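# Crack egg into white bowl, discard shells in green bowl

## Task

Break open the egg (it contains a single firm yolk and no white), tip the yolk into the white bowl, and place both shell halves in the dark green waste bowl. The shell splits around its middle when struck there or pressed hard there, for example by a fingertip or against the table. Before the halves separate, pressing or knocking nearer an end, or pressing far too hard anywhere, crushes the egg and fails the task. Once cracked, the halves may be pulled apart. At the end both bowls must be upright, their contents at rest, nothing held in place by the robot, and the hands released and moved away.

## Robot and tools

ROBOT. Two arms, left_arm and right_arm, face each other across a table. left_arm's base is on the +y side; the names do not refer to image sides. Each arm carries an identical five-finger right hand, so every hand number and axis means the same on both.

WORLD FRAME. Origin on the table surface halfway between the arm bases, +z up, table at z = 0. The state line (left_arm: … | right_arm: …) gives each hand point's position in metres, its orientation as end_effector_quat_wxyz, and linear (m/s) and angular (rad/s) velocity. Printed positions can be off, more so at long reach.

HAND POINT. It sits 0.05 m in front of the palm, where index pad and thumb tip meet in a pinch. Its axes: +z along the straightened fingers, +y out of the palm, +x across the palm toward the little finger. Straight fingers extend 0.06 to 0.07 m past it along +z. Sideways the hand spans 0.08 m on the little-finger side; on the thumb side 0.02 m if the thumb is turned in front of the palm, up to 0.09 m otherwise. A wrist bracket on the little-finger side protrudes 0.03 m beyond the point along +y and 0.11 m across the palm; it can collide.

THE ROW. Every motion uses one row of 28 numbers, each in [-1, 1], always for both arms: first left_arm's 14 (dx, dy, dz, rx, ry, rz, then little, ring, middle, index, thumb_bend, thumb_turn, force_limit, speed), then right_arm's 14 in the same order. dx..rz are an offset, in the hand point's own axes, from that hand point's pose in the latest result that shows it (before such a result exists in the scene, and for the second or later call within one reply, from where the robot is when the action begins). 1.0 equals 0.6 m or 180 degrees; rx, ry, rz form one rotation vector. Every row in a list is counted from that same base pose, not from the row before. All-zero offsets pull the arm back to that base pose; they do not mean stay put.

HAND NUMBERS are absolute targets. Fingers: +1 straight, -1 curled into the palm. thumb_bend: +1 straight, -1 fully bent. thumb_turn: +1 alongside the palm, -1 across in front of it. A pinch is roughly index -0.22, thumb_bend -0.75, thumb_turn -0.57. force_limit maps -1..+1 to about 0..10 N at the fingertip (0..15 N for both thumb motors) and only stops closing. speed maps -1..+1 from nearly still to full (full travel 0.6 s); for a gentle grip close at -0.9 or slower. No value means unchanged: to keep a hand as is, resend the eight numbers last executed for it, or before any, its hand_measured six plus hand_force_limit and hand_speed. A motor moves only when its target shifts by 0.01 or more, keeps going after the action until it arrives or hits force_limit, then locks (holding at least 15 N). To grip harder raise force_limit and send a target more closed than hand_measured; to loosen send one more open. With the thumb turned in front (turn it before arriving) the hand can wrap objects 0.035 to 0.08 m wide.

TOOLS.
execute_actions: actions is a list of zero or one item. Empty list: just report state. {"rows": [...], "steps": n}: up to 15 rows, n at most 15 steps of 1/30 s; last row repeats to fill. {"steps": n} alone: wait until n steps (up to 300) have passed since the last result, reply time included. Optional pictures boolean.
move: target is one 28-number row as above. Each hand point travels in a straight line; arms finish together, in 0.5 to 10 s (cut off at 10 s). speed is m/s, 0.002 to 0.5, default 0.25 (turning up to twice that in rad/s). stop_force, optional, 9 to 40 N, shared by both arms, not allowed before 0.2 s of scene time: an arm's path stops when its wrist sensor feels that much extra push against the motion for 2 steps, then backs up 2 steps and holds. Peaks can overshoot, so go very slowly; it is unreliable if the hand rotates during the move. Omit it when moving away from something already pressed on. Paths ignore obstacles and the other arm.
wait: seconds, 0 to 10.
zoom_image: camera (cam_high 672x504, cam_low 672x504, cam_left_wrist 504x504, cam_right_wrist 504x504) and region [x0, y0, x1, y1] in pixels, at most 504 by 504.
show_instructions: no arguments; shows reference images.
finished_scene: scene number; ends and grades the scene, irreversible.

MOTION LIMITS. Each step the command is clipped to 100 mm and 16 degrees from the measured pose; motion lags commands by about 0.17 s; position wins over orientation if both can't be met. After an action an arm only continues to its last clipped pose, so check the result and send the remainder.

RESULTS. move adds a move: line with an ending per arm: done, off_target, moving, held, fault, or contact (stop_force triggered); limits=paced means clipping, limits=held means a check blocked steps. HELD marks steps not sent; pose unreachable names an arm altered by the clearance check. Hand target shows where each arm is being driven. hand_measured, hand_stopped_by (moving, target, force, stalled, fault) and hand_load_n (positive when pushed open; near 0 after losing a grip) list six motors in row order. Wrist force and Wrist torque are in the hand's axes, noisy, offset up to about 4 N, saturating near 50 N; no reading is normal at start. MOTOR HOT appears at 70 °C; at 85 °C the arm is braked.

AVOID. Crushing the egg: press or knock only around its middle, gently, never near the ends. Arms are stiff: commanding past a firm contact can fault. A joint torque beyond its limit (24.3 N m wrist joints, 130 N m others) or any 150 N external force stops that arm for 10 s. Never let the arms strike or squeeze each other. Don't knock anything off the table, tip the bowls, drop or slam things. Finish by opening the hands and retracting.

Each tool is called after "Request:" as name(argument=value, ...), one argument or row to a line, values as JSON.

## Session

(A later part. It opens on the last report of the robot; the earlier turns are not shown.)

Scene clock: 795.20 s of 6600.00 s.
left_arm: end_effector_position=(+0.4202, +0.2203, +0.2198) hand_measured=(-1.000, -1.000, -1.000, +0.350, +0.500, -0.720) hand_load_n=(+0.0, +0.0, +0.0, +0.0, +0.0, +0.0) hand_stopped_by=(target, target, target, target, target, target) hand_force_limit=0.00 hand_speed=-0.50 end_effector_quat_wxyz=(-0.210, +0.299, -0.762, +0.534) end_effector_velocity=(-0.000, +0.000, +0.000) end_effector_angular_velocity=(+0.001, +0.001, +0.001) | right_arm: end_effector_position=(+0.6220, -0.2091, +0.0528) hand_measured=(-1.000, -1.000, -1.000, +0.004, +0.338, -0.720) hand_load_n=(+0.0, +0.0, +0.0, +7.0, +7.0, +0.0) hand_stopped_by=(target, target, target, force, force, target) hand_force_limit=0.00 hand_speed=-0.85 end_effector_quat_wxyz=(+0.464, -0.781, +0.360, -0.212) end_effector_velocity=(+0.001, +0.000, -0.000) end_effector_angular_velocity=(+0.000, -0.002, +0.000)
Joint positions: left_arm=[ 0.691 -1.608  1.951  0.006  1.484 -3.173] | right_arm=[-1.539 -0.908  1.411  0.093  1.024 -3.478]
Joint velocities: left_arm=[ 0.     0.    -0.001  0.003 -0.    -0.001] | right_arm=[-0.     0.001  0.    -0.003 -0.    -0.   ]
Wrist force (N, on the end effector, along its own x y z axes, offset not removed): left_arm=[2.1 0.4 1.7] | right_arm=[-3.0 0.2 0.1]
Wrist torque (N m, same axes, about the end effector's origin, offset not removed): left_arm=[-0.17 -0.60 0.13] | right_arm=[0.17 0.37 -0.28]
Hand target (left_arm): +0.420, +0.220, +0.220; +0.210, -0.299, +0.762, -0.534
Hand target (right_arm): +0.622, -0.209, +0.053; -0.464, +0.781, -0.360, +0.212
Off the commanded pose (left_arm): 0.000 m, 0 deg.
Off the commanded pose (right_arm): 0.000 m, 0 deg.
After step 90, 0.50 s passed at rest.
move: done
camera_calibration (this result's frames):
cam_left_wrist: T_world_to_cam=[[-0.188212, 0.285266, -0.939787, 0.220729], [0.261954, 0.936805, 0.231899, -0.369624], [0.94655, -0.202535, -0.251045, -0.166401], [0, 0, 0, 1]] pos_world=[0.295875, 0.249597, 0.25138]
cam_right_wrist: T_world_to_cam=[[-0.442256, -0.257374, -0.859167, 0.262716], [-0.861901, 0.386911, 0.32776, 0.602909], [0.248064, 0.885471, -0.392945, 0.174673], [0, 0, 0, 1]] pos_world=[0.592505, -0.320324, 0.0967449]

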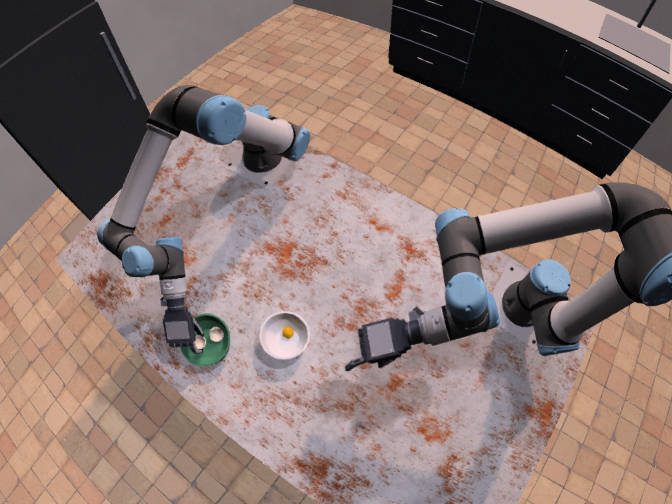

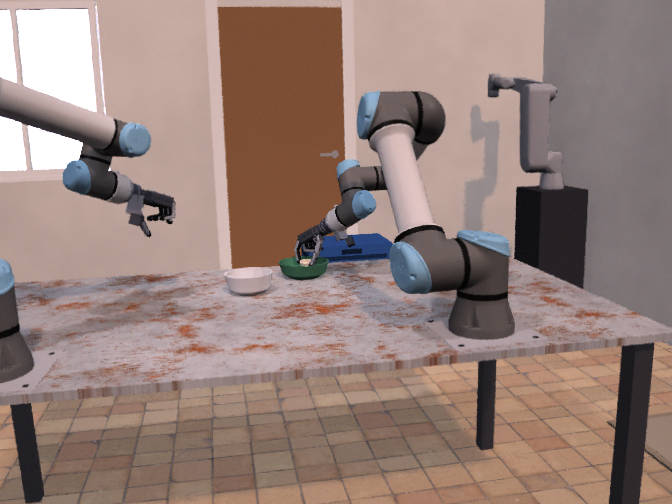

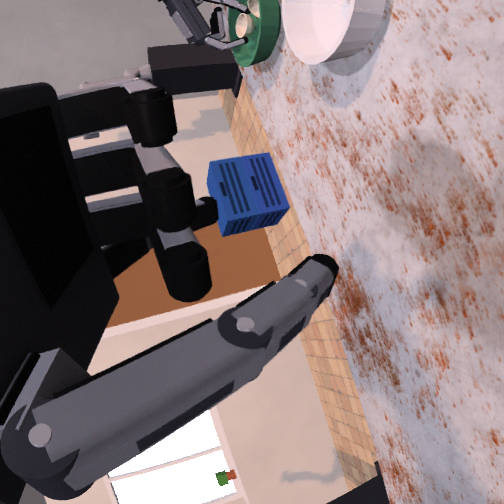

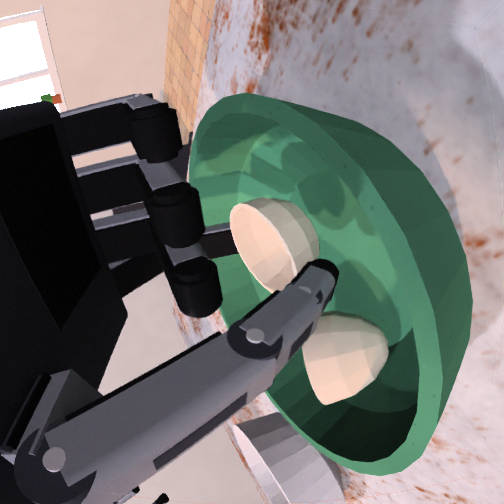

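Release gently.

Request:
execute_actions(
  actions=[
    {"rows":[[0,0,0,0,0,0,-1,-1,-1,0.35,0.5,-0.72,0,-0.5,0,0,0,0,0,0,-1,-1,-1,0.2,0.45,-0.72,0,-0.5]],"steps":15},
  ],
)

Scene clock: 797.60 s of 6600.00 s.
left_arm: end_effector_position=(+0.4202, +0.2203, +0.2198) hand_measured=(-1.000, -1.000, -1.000, +0.350, +0.500, -0.720) hand_load_n=(+0.0, +0.0, +0.0, +0.0, +0.0, +0.0) hand_stopped_by=(target, target, target, target, target, target) hand_force_limit=0.00 hand_speed=-0.50 end_effector_quat_wxyz=(-0.210, +0.299, -0.762, +0.534) end_effector_velocity=(+0.000, +0.001, -0.000) end_effector_angular_velocity=(+0.000, +0.001, +0.002) | right_arm: end_effector_position=(+0.6220, -0.2091, +0.0527) hand_measured=(-1.000, -1.000, -1.000, +0.200, +0.450, -0.720) hand_load_n=(+0.0, +0.0, +0.0, +0.0, +0.0, +0.0) hand_stopped_by=(target, target, target, target, target, target) hand_force_limit=0.00 hand_speed=-0.50 end_effector_quat_wxyz=(+0.464, -0.781, +0.360, -0.212) end_effector_velocity=(+0.000, +0.000, +0.000) end_effector_angular_velocity=(+0.000, -0.000, -0.000)
Joint positions: left_arm=[ 0.691 -1.608  1.951  0.006  1.484 -3.173] | right_arm=[-1.539 -0.908  1.412  0.093  1.024 -3.478]
Joint velocities: left_arm=[ 0.001  0.     0.     0.001 -0.    -0.001] | right_arm=[-0. -0. -0.  0. -0.  0.]
Wrist force (N, on the end effector, along its own x y z axes, offset not removed): left_arm=[0.0 -1.6 0.2] | right_arm=[-2.4 0.7 0.8]
Wrist torque (N m, same axes, about the end effector's origin, offset not removed): left_arm=[-0.30 -0.19 -0.19] | right_arm=[0.20 0.24 -0.30]
Hand target (left_arm): +0.420, +0.220, +0.220; +0.210, -0.299, +0.762, -0.534
Hand target (right_arm): +0.622, -0.209, +0.053; -0.464, +0.781, -0.360, +0.212
Off the commanded pose (left_arm): 0.000 m, 0 deg.
Off the commanded pose (right_arm): 0.000 m, 0 deg.
Steps of this call (steps 1 to 57: nothing new was sent; steps 58 to 72: all 15 steps of this action). Readings (end_effector_position | what the end effector reports):
58: left_arm (+0.4202, +0.2203, +0.2198) | right_arm (+0.6220, -0.2091, +0.0527) | left_arm hand_measured=(-1.000, -1.000, -1.000, +0.350, +0.500, -0.720) hand_load_n=(+0.0, +0.0, +0.0, +0.0, +0.0, +0.0) hand_stopped_by=(target, target, target, target, target, target) hand_force_limit=0.00 hand_speed=-0.50 | right_arm hand_measured=(-1.000, -1.000, -1.000, +0.004, +0.338, -0.720) hand_load_n=(+0.0, +0.0, +0.0, +7.0, +7.0, +0.0) hand_stopped_by=(target, target, target, moving, moving, target) hand_force_limit=0.00 hand_speed=-0.50
59: left_arm (+0.4202, +0.2203, +0.2198) | right_arm (+0.6220, -0.2091, +0.0527) | left_arm hand_measured=(-1.000, -1.000, -1.000, +0.350, +0.500, -0.720) hand_load_n=(+0.0, +0.0, +0.0, +0.0, +0.0, +0.0) hand_stopped_by=(target, target, target, target, target, target) hand_force_limit=0.00 hand_speed=-0.50 | right_arm hand_measured=(-1.000, -1.000, -1.000, +0.004, +0.338, -0.720) hand_load_n=(+0.0, +0.0, +0.0, +7.0, +7.0, +0.0) hand_stopped_by=(target, target, target, moving, moving, target) hand_force_limit=0.00 hand_speed=-0.50
61: left_arm (+0.4202, +0.2203, +0.2198) | right_arm (+0.6220, -0.2091, +0.0527) | left_arm hand_measured=(-1.000, -1.000, -1.000, +0.350, +0.500, -0.720) hand_load_n=(+0.0, +0.0, +0.0, +0.0, +0.0, +0.0) hand_stopped_by=(target, target, target, target, target, target) hand_force_limit=0.00 hand_speed=-0.50 | right_arm hand_measured=(-1.000, -1.000, -1.000, +0.028, +0.352, -0.720) hand_load_n=(+0.0, +0.0, +0.0, +1.0, +1.0, +0.0) hand_stopped_by=(target, target, target, moving, moving, target) hand_force_limit=0.00 hand_speed=-0.50
65: left_arm (+0.4202, +0.2203, +0.2198) | right_arm (+0.6220, -0.2091, +0.0527) | left_arm hand_measured=(-1.000, -1.000, -1.000, +0.350, +0.500, -0.720) hand_load_n=(+0.0, +0.0, +0.0, +0.0, +0.0, +0.0) hand_stopped_by=(target, target, target, target, target, target) hand_force_limit=0.00 hand_speed=-0.50 | right_arm hand_measured=(-1.000, -1.000, -1.000, +0.138, +0.422, -0.720) hand_load_n=(+0.0, +0.0, +0.0, +0.0, +0.0, +0.0) hand_stopped_by=(target, target, target, moving, moving, target) hand_force_limit=0.00 hand_speed=-0.50
72: the state above
camera_calibration (this result's frames):
cam_left_wrist: T_world_to_cam=[[-0.188212, 0.285266, -0.939787, 0.220729], [0.261954, 0.936805, 0.231899, -0.369624], [0.94655, -0.202535, -0.251045, -0.166401], [0, 0, 0, 1]] pos_world=[0.295875, 0.249597, 0.25138]
cam_right_wrist: T_world_to_cam=[[-0.442453, -0.257389, -0.859061, 0.26269], [-0.861826, 0.386917, 0.327951, 0.602845], [0.247974, 0.885464, -0.393018, 0.174699], [0, 0, 0, 1]] pos_world=[0.592455, -0.320327, 0.0966229]

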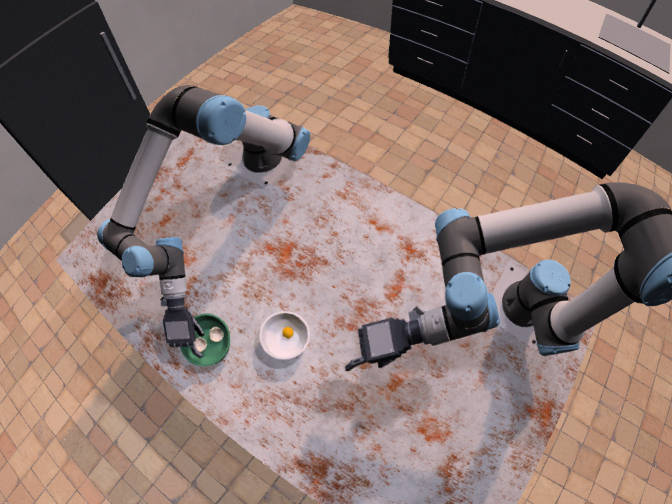

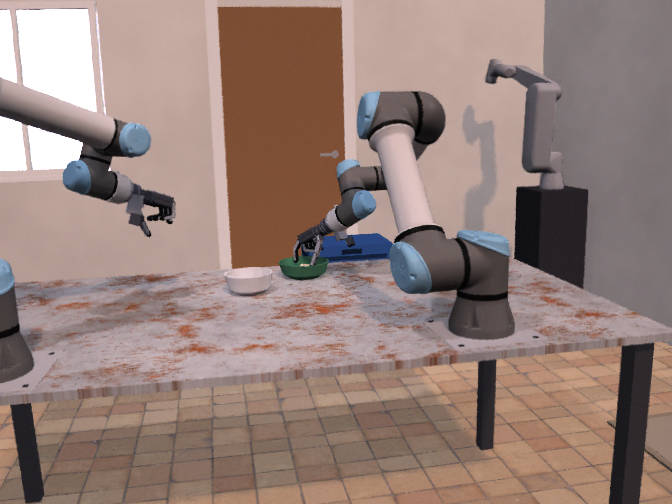

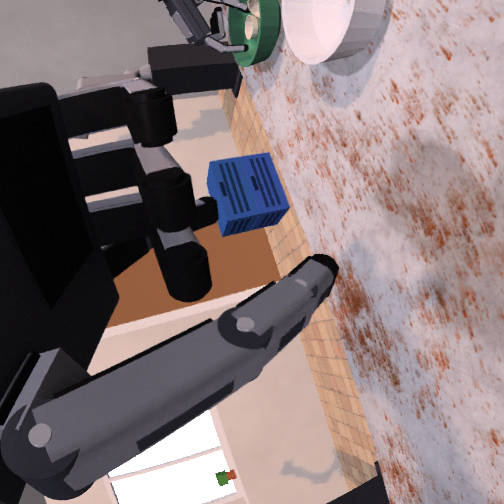

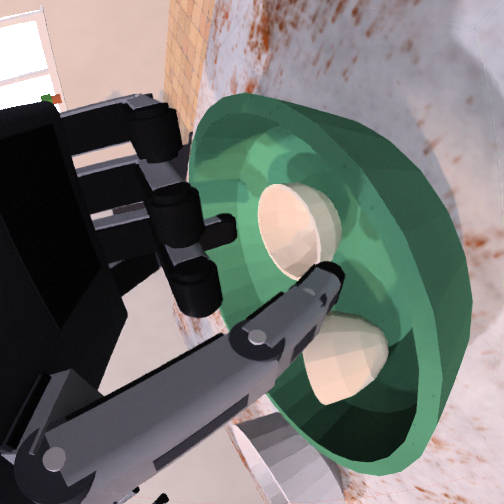

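Released. Lift straight up, then retreat.

Request:
move(
  target=[0,0,0,0,0,0,-1,-1,-1,0.35,0.5,-0.72,0,-0.5,0,-0.1022,-0.0559,0,0,0,-1,-1,-1,0.2,0.45,-0.72,0,-0.5],
  speed=0.12,
)

Request:
move(
  target=[0,0,0,0,0,0,-1,-1,-1,0.35,0.5,-0.72,0,-0.5,0.05,-0.02,-0.42,0,0,0,-1,-1,-1,0.2,0.45,-0.72,0,-0.5],
  speed=0.25,
)

Scene clock: 803.70 s of 6600.00 s.
left_arm: end_effector_position=(+0.4202, +0.2203, +0.2198) hand_measured=(-1.000, -1.000, -1.000, +0.350, +0.500, -0.720) hand_load_n=(+0.0, +0.0, +0.0, +0.0, +0.0, +0.0) hand_stopped_by=(target, target, target, target, target, target) hand_force_limit=0.00 hand_speed=-0.50 end_effector_quat_wxyz=(-0.210, +0.299, -0.762, +0.534) end_effector_velocity=(-0.001, +0.000, -0.001) end_effector_angular_velocity=(+0.003, +0.002, -0.001) | right_arm: end_effector_position=(+0.6220, -0.2091, +0.1224) hand_measured=(-1.000, -1.000, -1.000, +0.200, +0.450, -0.720) hand_load_n=(+0.0, +0.0, +0.0, +0.0, +0.0, +0.0) hand_stopped_by=(target, target, target, target, target, target) hand_force_limit=0.00 hand_speed=-0.50 end_effector_quat_wxyz=(+0.464, -0.781, +0.360, -0.212) end_effector_velocity=(-0.000, -0.001, +0.001) end_effector_angular_velocity=(-0.001, +0.002, -0.001)
Joint positions: left_arm=[ 0.691 -1.608  1.951  0.006  1.484 -3.173] | right_arm=[-1.539 -0.977  1.334  0.24   1.024 -3.478]
Joint velocities: left_arm=[-0.001 -0.     0.001  0.002 -0.     0.   ] | right_arm=[-0.001 -0.    -0.002  0.005 -0.    -0.001]
Wrist force (N, on the end effector, along its own x y z axes, offset not removed): left_arm=[-0.6 -1.0 1.1] | right_arm=[-3.5 0.0 0.8]
Wrist torque (N m, same axes, about the end effector's origin, offset not removed): left_arm=[-0.20 -0.09 -0.12] | right_arm=[0.13 0.44 -0.27]
Hand target (left_arm): +0.420, +0.220, +0.220; +0.210, -0.299, +0.762, -0.534
Hand target (right_arm): +0.622, -0.209, +0.123; -0.464, +0.781, -0.360, +0.212
Off the commanded pose (left_arm): 0.000 m, 0 deg.
Off the commanded pose (right_arm): 0.000 m, 0 deg.
move: done
camera_calibration (this result's frames):
cam_left_wrist: T_world_to_cam=[[-0.188212, 0.285266, -0.939787, 0.220729], [0.261954, 0.936805, 0.231899, -0.369624], [0.94655, -0.202535, -0.251045, -0.166401], [0, 0, 0, 1]] pos_world=[0.295875, 0.249597, 0.25138]
cam_right_wrist: T_world_to_cam=[[-0.442432, -0.257461, -0.85905, 0.322551], [-0.861833, 0.386947, 0.327896, 0.580076], [0.247987, 0.88543, -0.393086, 0.202083], [0, 0, 0, 1]] pos_world=[0.592522, -0.320345, 0.166319]

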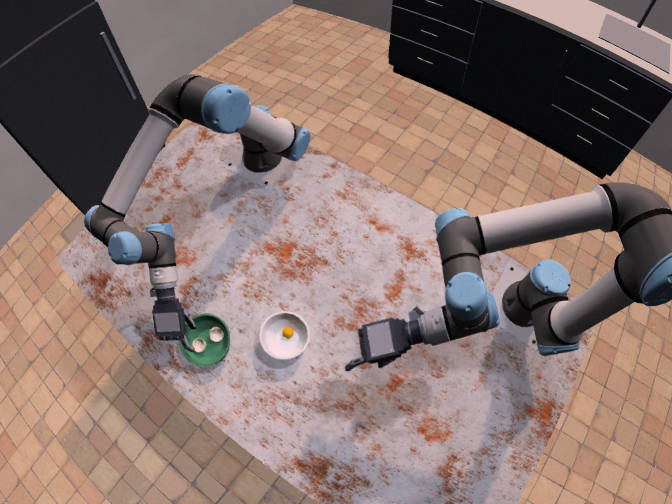

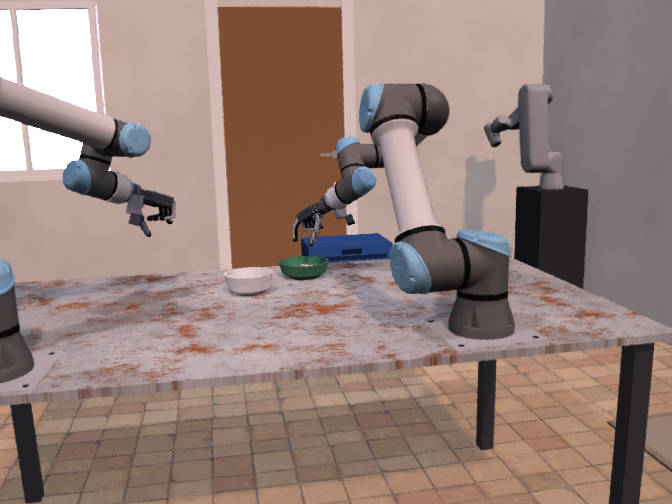

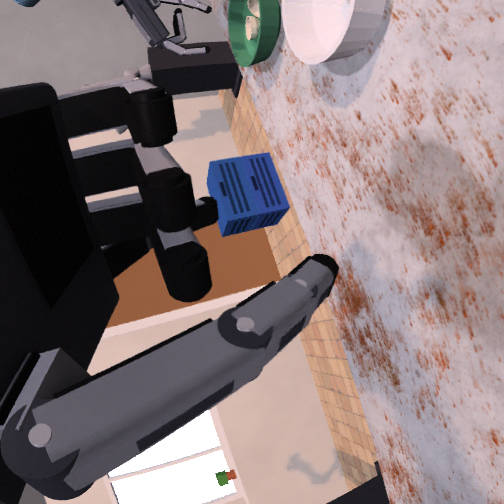

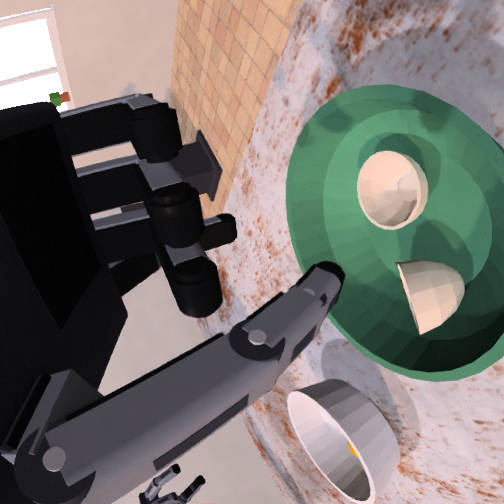

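Scene clock: 805.30 s of 6600.00 s.
left_arm: end_effector_position=(+0.4202, +0.2203, +0.2198) hand_measured=(-1.000, -1.000, -1.000, +0.350, +0.500, -0.720) hand_load_n=(+0.0, +0.0, +0.0, +0.0, +0.0, +0.0) hand_stopped_by=(target, target, target, target, target, target) hand_force_limit=0.00 hand_speed=-0.50 end_effector_quat_wxyz=(-0.210, +0.299, -0.762, +0.534) end_effector_velocity=(-0.000, +0.000, -0.000) end_effector_angular_velocity=(+0.001, +0.001, +0.001) | right_arm: end_effector_position=(+0.4785, -0.3721, +0.2535) hand_measured=(-1.000, -1.000, -1.000, +0.200, +0.450, -0.720) hand_load_n=(+0.0, +0.0, +0.0, +0.0, +0.0, +0.0) hand_stopped_by=(target, target, target, target, target, target) hand_force_limit=0.00 hand_speed=-0.50 end_effector_quat_wxyz=(+0.464, -0.781, +0.360, -0.212) end_effector_velocity=(-0.001, -0.001, +0.000) end_effector_angular_velocity=(-0.000, +0.001, +0.001)
Joint positions: left_arm=[ 0.691 -1.608  1.951  0.006  1.484 -3.173] | right_arm=[-1.93  -1.427  1.653  0.587  0.723 -3.809]
Joint velocities: left_arm=[ 0.     0.    -0.     0.002 -0.    -0.001] | right_arm=[-0.004  0.001 -0.     0.005 -0.003 -0.006]
Wrist force (N, on the end effector, along its own x y z axes, offset not removed): left_arm=[1.2 0.6 1.4] | right_arm=[-2.2 1.5 -0.1]
Wrist torque (N m, same axes, about the end effector's origin, offset not removed): left_arm=[0.11 -0.48 -0.09] | right_arm=[0.36 0.28 -0.12]
Hand target (left_arm): +0.420, +0.220, +0.220; +0.210, -0.299, +0.762, -0.534
Hand target (right_arm): +0.478, -0.372, +0.254; -0.464, +0.781, -0.360, +0.212
Off the commanded pose (left_arm): 0.000 m, 0 deg.
Off the commanded pose (right_arm): 0.000 m, 0 deg.
move: done
camera_calibration (this result's frames):
cam_left_wrist: T_world_to_cam=[[-0.188212, 0.285266, -0.939787, 0.220729], [0.261954, 0.936805, 0.231899, -0.369624], [0.94655, -0.202535, -0.251045, -0.166401], [0, 0, 0, 1]] pos_world=[0.295875, 0.249597, 0.25138]
cam_right_wrist: T_world_to_cam=[[-0.44255, -0.25743, -0.858999, 0.329808], [-0.861793, 0.386917, 0.328036, 0.476407], [0.247915, 0.885452, -0.393082, 0.433583], [0, 0, 0, 1]] pos_world=[0.449029, -0.483344, 0.29746]

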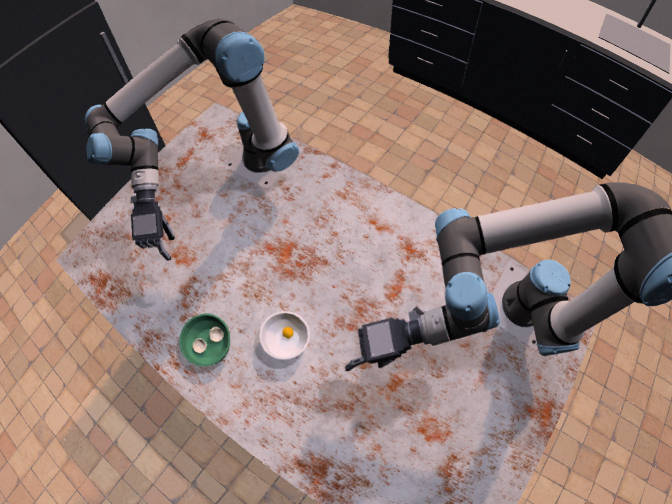

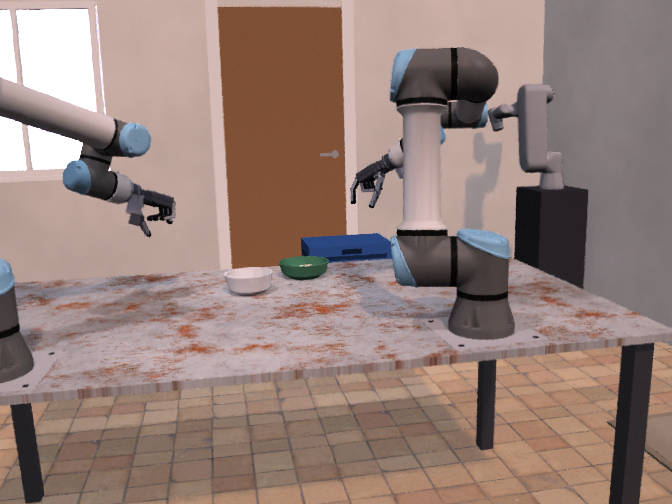

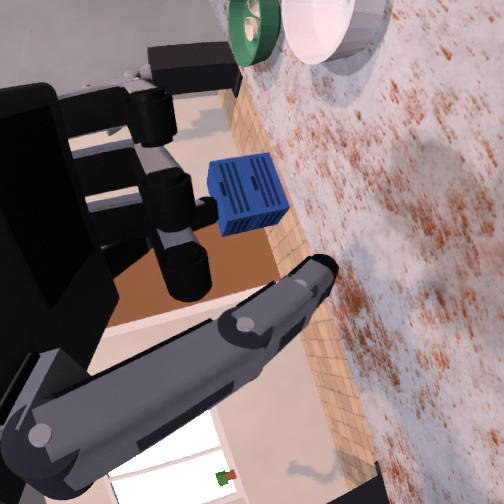

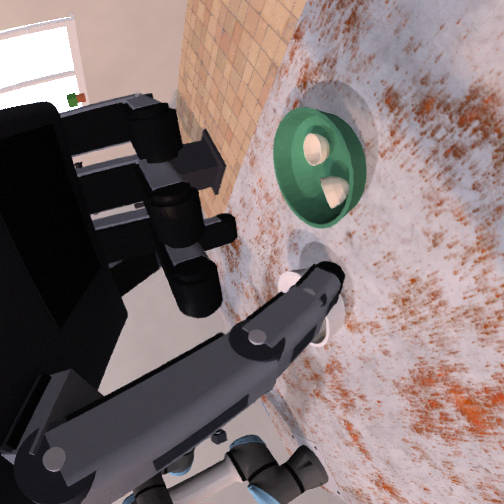

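Request:
wait(
  seconds=3,
)

Request:
zoom_image(
  camera="cam_high",
  region=[170,300,320,375],
)

Scene clock: 811.63 s of 6600.00 s.
left_arm: end_effector_position=(+0.4202, +0.2203, +0.2198) hand_measured=(-1.000, -1.000, -1.000, +0.350, +0.500, -0.720) hand_load_n=(+0.0, +0.0, +0.0, +0.0, +0.0, +0.0) hand_stopped_by=(target, target, target, target, target, target) hand_force_limit=0.00 hand_speed=-0.50 end_effector_quat_wxyz=(-0.210, +0.299, -0.762, +0.534) end_effector_velocity=(-0.000, +0.001, -0.001) end_effector_angular_velocity=(+0.002, +0.001, +0.001) | right_arm: end_effector_position=(+0.4785, -0.3722, +0.2536) hand_measured=(-1.000, -1.000, -1.000, +0.200, +0.450, -0.720) hand_load_n=(+0.0, +0.0, +0.0, +0.0, +0.0, +0.0) hand_stopped_by=(target, target, target, target, target, target) hand_force_limit=0.00 hand_speed=-0.50 end_effector_quat_wxyz=(+0.464, -0.781, +0.360, -0.212) end_effector_velocity=(+0.000, -0.000, +0.000) end_effector_angular_velocity=(-0.001, -0.002, +0.001)
Joint positions: left_arm=[ 0.691 -1.608  1.951  0.006  1.484 -3.173] | right_arm=[-1.931 -1.427  1.653  0.587  0.722 -3.809]
Joint velocities: left_arm=[ 0.001 -0.     0.001  0.001  0.     0.   ] | right_arm=[-0.    -0.001 -0.001  0.001 -0.    -0.002]
Wrist force (N, on the end effector, along its own x y z axes, offset not removed): left_arm=[0.6 1.1 0.8] | right_arm=[-2.6 1.2 1.9]
Wrist torque (N m, same axes, about the end effector's origin, offset not removed): left_arm=[0.21 -0.30 0.05] | right_arm=[0.13 0.22 -0.25]
Hand target (left_arm): +0.420, +0.220, +0.220; +0.210, -0.299, +0.762, -0.534
Hand target (right_arm): +0.478, -0.372, +0.254; -0.464, +0.781, -0.360, +0.212
Off the commanded pose (left_arm): 0.000 m, 0 deg.
Off the commanded pose (right_arm): 0.000 m, 0 deg.
Steps of this call (steps 1 to 170: nothing new was sent; then 0.67 s passed at rest). Readings (end_effector_position | what the end effector reports):
1: left_arm (+0.4202, +0.2203, +0.2198) | right_arm (+0.4785, -0.3722, +0.2535) | left_arm hand_measured=(-1.000, -1.000, -1.000, +0.350, +0.500, -0.720) hand_load_n=(+0.0, +0.0, +0.0, +0.0, +0.0, +0.0) hand_stopped_by=(target, target, target, target, target, target) hand_force_limit=0.00 hand_speed=-0.50 | right_arm hand_measured=(-1.000, -1.000, -1.000, +0.200, +0.450, -0.720) hand_load_n=(+0.0, +0.0, +0.0, +0.0, +0.0, +0.0) hand_stopped_by=(target, target, target, target, target, target) hand_force_limit=0.00 hand_speed=-0.50
2: left_arm (+0.4202, +0.2203, +0.2198) | right_arm (+0.4785, -0.3722, +0.2535) | left_arm hand_measured=(-1.000, -1.000, -1.000, +0.350, +0.500, -0.720) hand_load_n=(+0.0, +0.0, +0.0, +0.0, +0.0, +0.0) hand_stopped_by=(target, target, target, target, target, target) hand_force_limit=0.00 hand_speed=-0.50 | right_arm hand_measured=(-1.000, -1.000, -1.000, +0.200, +0.450, -0.720) hand_load_n=(+0.0, +0.0, +0.0, +0.0, +0.0, +0.0) hand_stopped_by=(target, target, target, target, target, target) hand_force_limit=0.00 hand_speed=-0.50
4: left_arm (+0.4202, +0.2203, +0.2198) | right_arm (+0.4785, -0.3722, +0.2535) | left_arm hand_measured=(-1.000, -1.000, -1.000, +0.350, +0.500, -0.720) hand_load_n=(+0.0, +0.0, +0.0, +0.0, +0.0, +0.0) hand_stopped_by=(target, target, target, target, target, target) hand_force_limit=0.00 hand_speed=-0.50 | right_arm hand_measured=(-1.000, -1.000, -1.000, +0.200, +0.450, -0.720) hand_load_n=(+0.0, +0.0, +0.0, +0.0, +0.0, +0.0) hand_stopped_by=(target, target, target, target, target, target) hand_force_limit=0.00 hand_speed=-0.50
8: left_arm (+0.4202, +0.2203, +0.2198) | right_arm (+0.4785, -0.3722, +0.2536) | left_arm hand_measured=(-1.000, -1.000, -1.000, +0.350, +0.500, -0.720) hand_load_n=(+0.0, +0.0, +0.0, +0.0, +0.0, +0.0) hand_stopped_by=(target, target, target, target, target, target) hand_force_limit=0.00 hand_speed=-0.50 | right_arm hand_measured=(-1.000, -1.000, -1.000, +0.200, +0.450, -0.720) hand_load_n=(+0.0, +0.0, +0.0, +0.0, +0.0, +0.0) hand_stopped_by=(target, target, target, target, target, target) hand_force_limit=0.00 hand_speed=-0.50
170: the state above
camera_calibration (this result's frames):
cam_left_wrist: T_world_to_cam=[[-0.188212, 0.285266, -0.939787, 0.220729], [0.261954, 0.936805, 0.231899, -0.369624], [0.94655, -0.202535, -0.251045, -0.166401], [0, 0, 0, 1]] pos_world=[0.295875, 0.249597, 0.25138]
cam_right_wrist: T_world_to_cam=[[-0.442562, -0.257494, -0.858974, 0.32977], [-0.861812, 0.38686, 0.328055, 0.476351], [0.247831, 0.885458, -0.393121, 0.43376], [0, 0, 0, 1]] pos_world=[0.44897, -0.483443, 0.297515]

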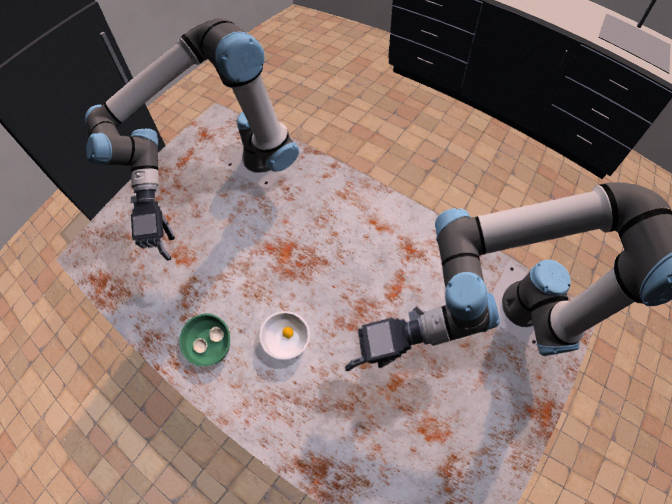

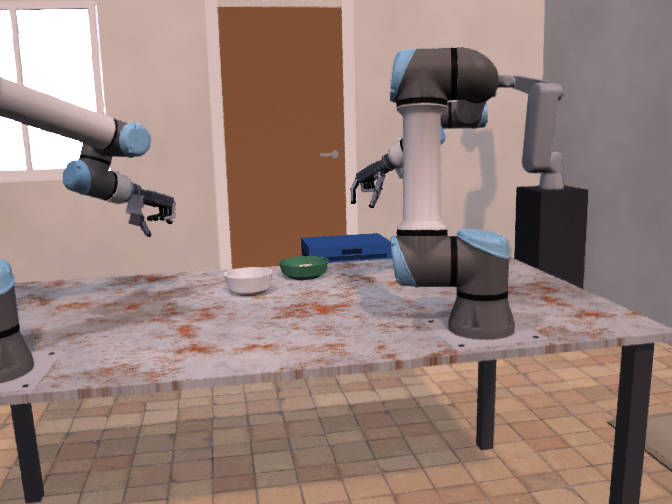

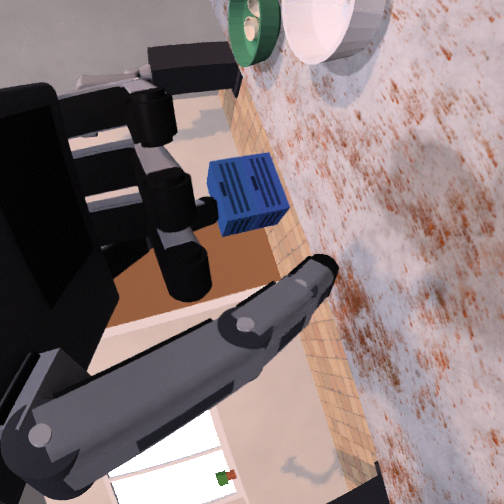

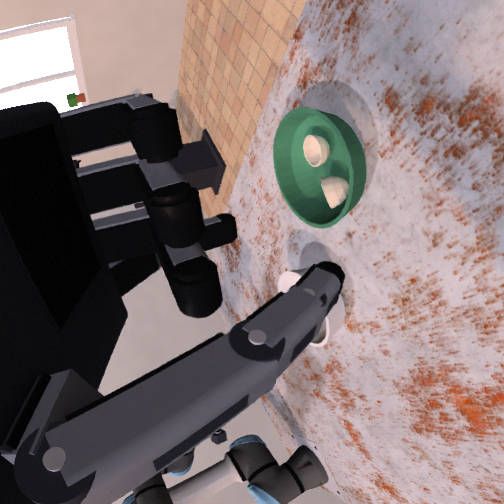

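Region (170, 300, 320, 375) of cam_high's 672x504 image, scaled by 3.360, with more detail than that image has.

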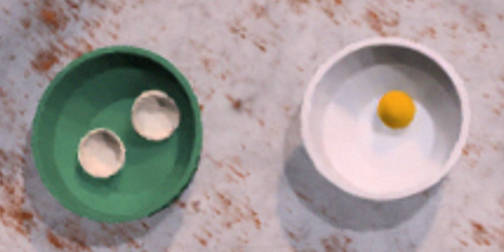

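Request:
execute_actions(
  actions=[],
)

Scene clock: 814.30 s of 6600.00 s.
left_arm: end_effector_position=(+0.4202, +0.2203, +0.2198) hand_measured=(-1.000, -1.000, -1.000, +0.350, +0.500, -0.720) hand_load_n=(+0.0, +0.0, +0.0, +0.0, +0.0, +0.0) hand_stopped_by=(target, target, target, target, target, target) hand_force_limit=0.00 hand_speed=-0.50 end_effector_quat_wxyz=(-0.210, +0.299, -0.762, +0.534) end_effector_velocity=(+0.000, -0.001, +0.000) end_effector_angular_velocity=(-0.001, -0.001, -0.001) | right_arm: end_effector_position=(+0.4785, -0.3722, +0.2536) hand_measured=(-1.000, -1.000, -1.000, +0.200, +0.450, -0.720) hand_load_n=(+0.0, +0.0, +0.0, +0.0, +0.0, +0.0) hand_stopped_by=(target, target, target, target, target, target) hand_force_limit=0.00 hand_speed=-0.50 end_effector_quat_wxyz=(+0.464, -0.781, +0.360, -0.212) end_effector_velocity=(+0.000, +0.000, +0.000) end_effector_angular_velocity=(+0.000, -0.000, +0.000)
Joint positions: left_arm=[ 0.691 -1.608  1.951  0.006  1.484 -3.173] | right_arm=[-1.931 -1.427  1.653  0.587  0.722 -3.809]
Joint velocities: left_arm=[-0.001 -0.    -0.    -0.001 -0.     0.001] | right_arm=[ 0.     0.    -0.001  0.    -0.     0.   ]
Wrist force (N, on the end effector, along its own x y z axes, offset not removed): left_arm=[-0.9 0.5 0.2] | right_arm=[-2.0 1.5 0.6]
Wrist torque (N m, same axes, about the end effector's origin, offset not removed): left_arm=[0.06 -0.01 -0.15] | right_arm=[0.32 0.20 -0.22]
Hand target (left_arm): +0.420, +0.220, +0.220; +0.210, -0.299, +0.762, -0.534
Hand target (right_arm): +0.478, -0.372, +0.254; -0.464, +0.781, -0.360, +0.212
Off the commanded pose (left_arm): 0.000 m, 0 deg.
Off the commanded pose (right_arm): 0.000 m, 0 deg.
Steps of this call (steps 1 to 80: nothing new was sent). Readings (end_effector_position | what the end effector reports):
1: left_arm (+0.4202, +0.2203, +0.2198) | right_arm (+0.4785, -0.3722, +0.2536) | left_arm hand_measured=(-1.000, -1.000, -1.000, +0.350, +0.500, -0.720) hand_load_n=(+0.0, +0.0, +0.0, +0.0, +0.0, +0.0) hand_stopped_by=(target, target, target, target, target, target) hand_force_limit=0.00 hand_speed=-0.50 | right_arm hand_measured=(-1.000, -1.000, -1.000, +0.200, +0.450, -0.720) hand_load_n=(+0.0, +0.0, +0.0, +0.0, +0.0, +0.0) hand_stopped_by=(target, target, target, target, target, target) hand_force_limit=0.00 hand_speed=-0.50
2: left_arm (+0.4202, +0.2203, +0.2198) | right_arm (+0.4785, -0.3722, +0.2536) | left_arm hand_measured=(-1.000, -1.000, -1.000, +0.350, +0.500, -0.720) hand_load_n=(+0.0, +0.0, +0.0, +0.0, +0.0, +0.0) hand_stopped_by=(target, target, target, target, target, target) hand_force_limit=0.00 hand_speed=-0.50 | right_arm hand_measured=(-1.000, -1.000, -1.000, +0.200, +0.450, -0.720) hand_load_n=(+0.0, +0.0, +0.0, +0.0, +0.0, +0.0) hand_stopped_by=(target, target, target, target, target, target) hand_force_limit=0.00 hand_speed=-0.50
4: left_arm (+0.4202, +0.2203, +0.2198) | right_arm (+0.4785, -0.3722, +0.2536) | left_arm hand_measured=(-1.000, -1.000, -1.000, +0.350, +0.500, -0.720) hand_load_n=(+0.0, +0.0, +0.0, +0.0, +0.0, +0.0) hand_stopped_by=(target, target, target, target, target, target) hand_force_limit=0.00 hand_speed=-0.50 | right_arm hand_measured=(-1.000, -1.000, -1.000, +0.200, +0.450, -0.720) hand_load_n=(+0.0, +0.0, +0.0, +0.0, +0.0, +0.0) hand_stopped_by=(target, target, target, target, target, target) hand_force_limit=0.00 hand_speed=-0.50
8: left_arm (+0.4202, +0.2203, +0.2198) | right_arm (+0.4785, -0.3722, +0.2536) | left_arm hand_measured=(-1.000, -1.000, -1.000, +0.350, +0.500, -0.720) hand_load_n=(+0.0, +0.0, +0.0, +0.0, +0.0, +0.0) hand_stopped_by=(target, target, target, target, target, target) hand_force_limit=0.00 hand_speed=-0.50 | right_arm hand_measured=(-1.000, -1.000, -1.000, +0.200, +0.450, -0.720) hand_load_n=(+0.0, +0.0, +0.0, +0.0, +0.0, +0.0) hand_stopped_by=(target, target, target, target, target, target) hand_force_limit=0.00 hand_speed=-0.50
80: the state above
camera_calibration (this result's frames):
cam_left_wrist: T_world_to_cam=[[-0.188212, 0.285266, -0.939787, 0.220729], [0.261954, 0.936805, 0.231899, -0.369624], [0.94655, -0.202535, -0.251045, -0.166401], [0, 0, 0, 1]] pos_world=[0.295875, 0.249597, 0.25138]
cam_right_wrist: T_world_to_cam=[[-0.442562, -0.257494, -0.858974, 0.32977], [-0.861812, 0.38686, 0.328055, 0.476351], [0.24783, 0.885458, -0.393121, 0.43376], [0, 0, 0, 1]] pos_world=[0.448969, -0.483443, 0.297515]

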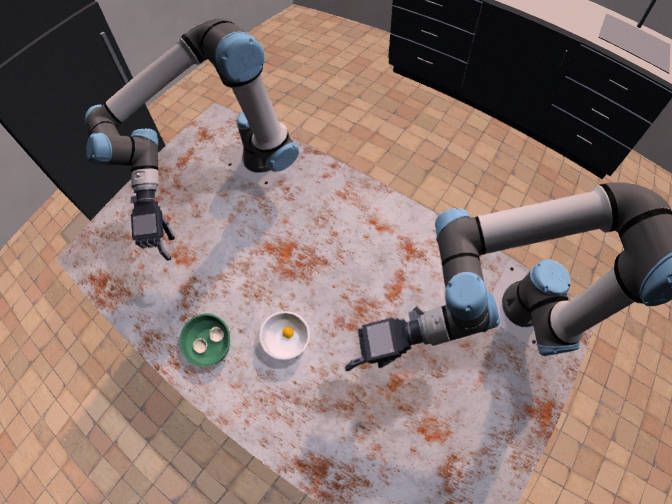

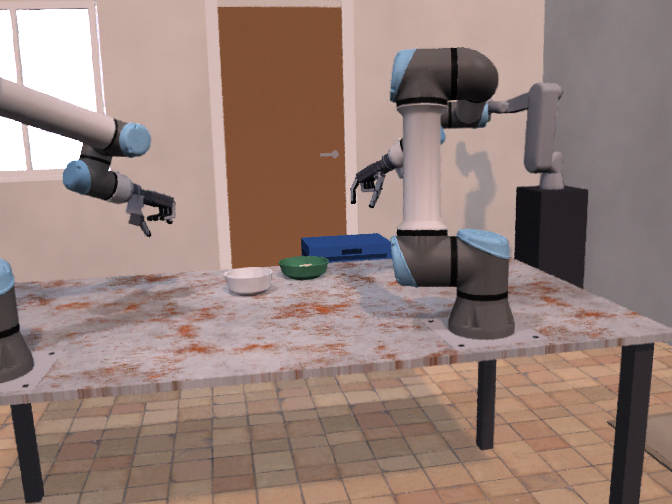

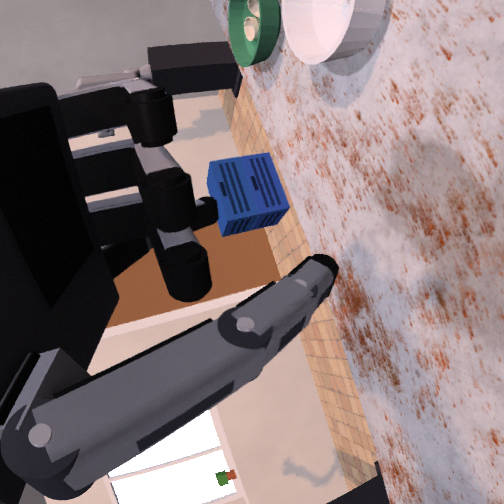

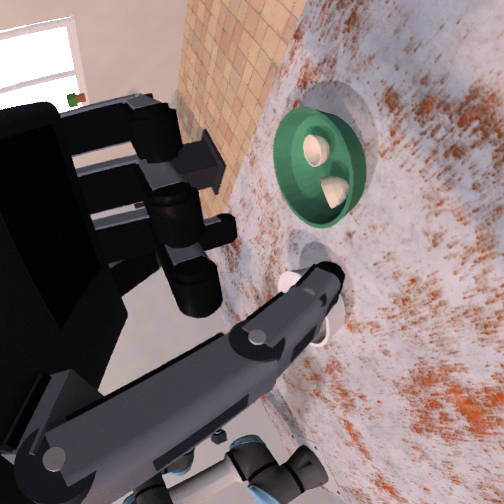

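Request:
finished_scene(
  scene=2,
)

The scene is finished: the task was done.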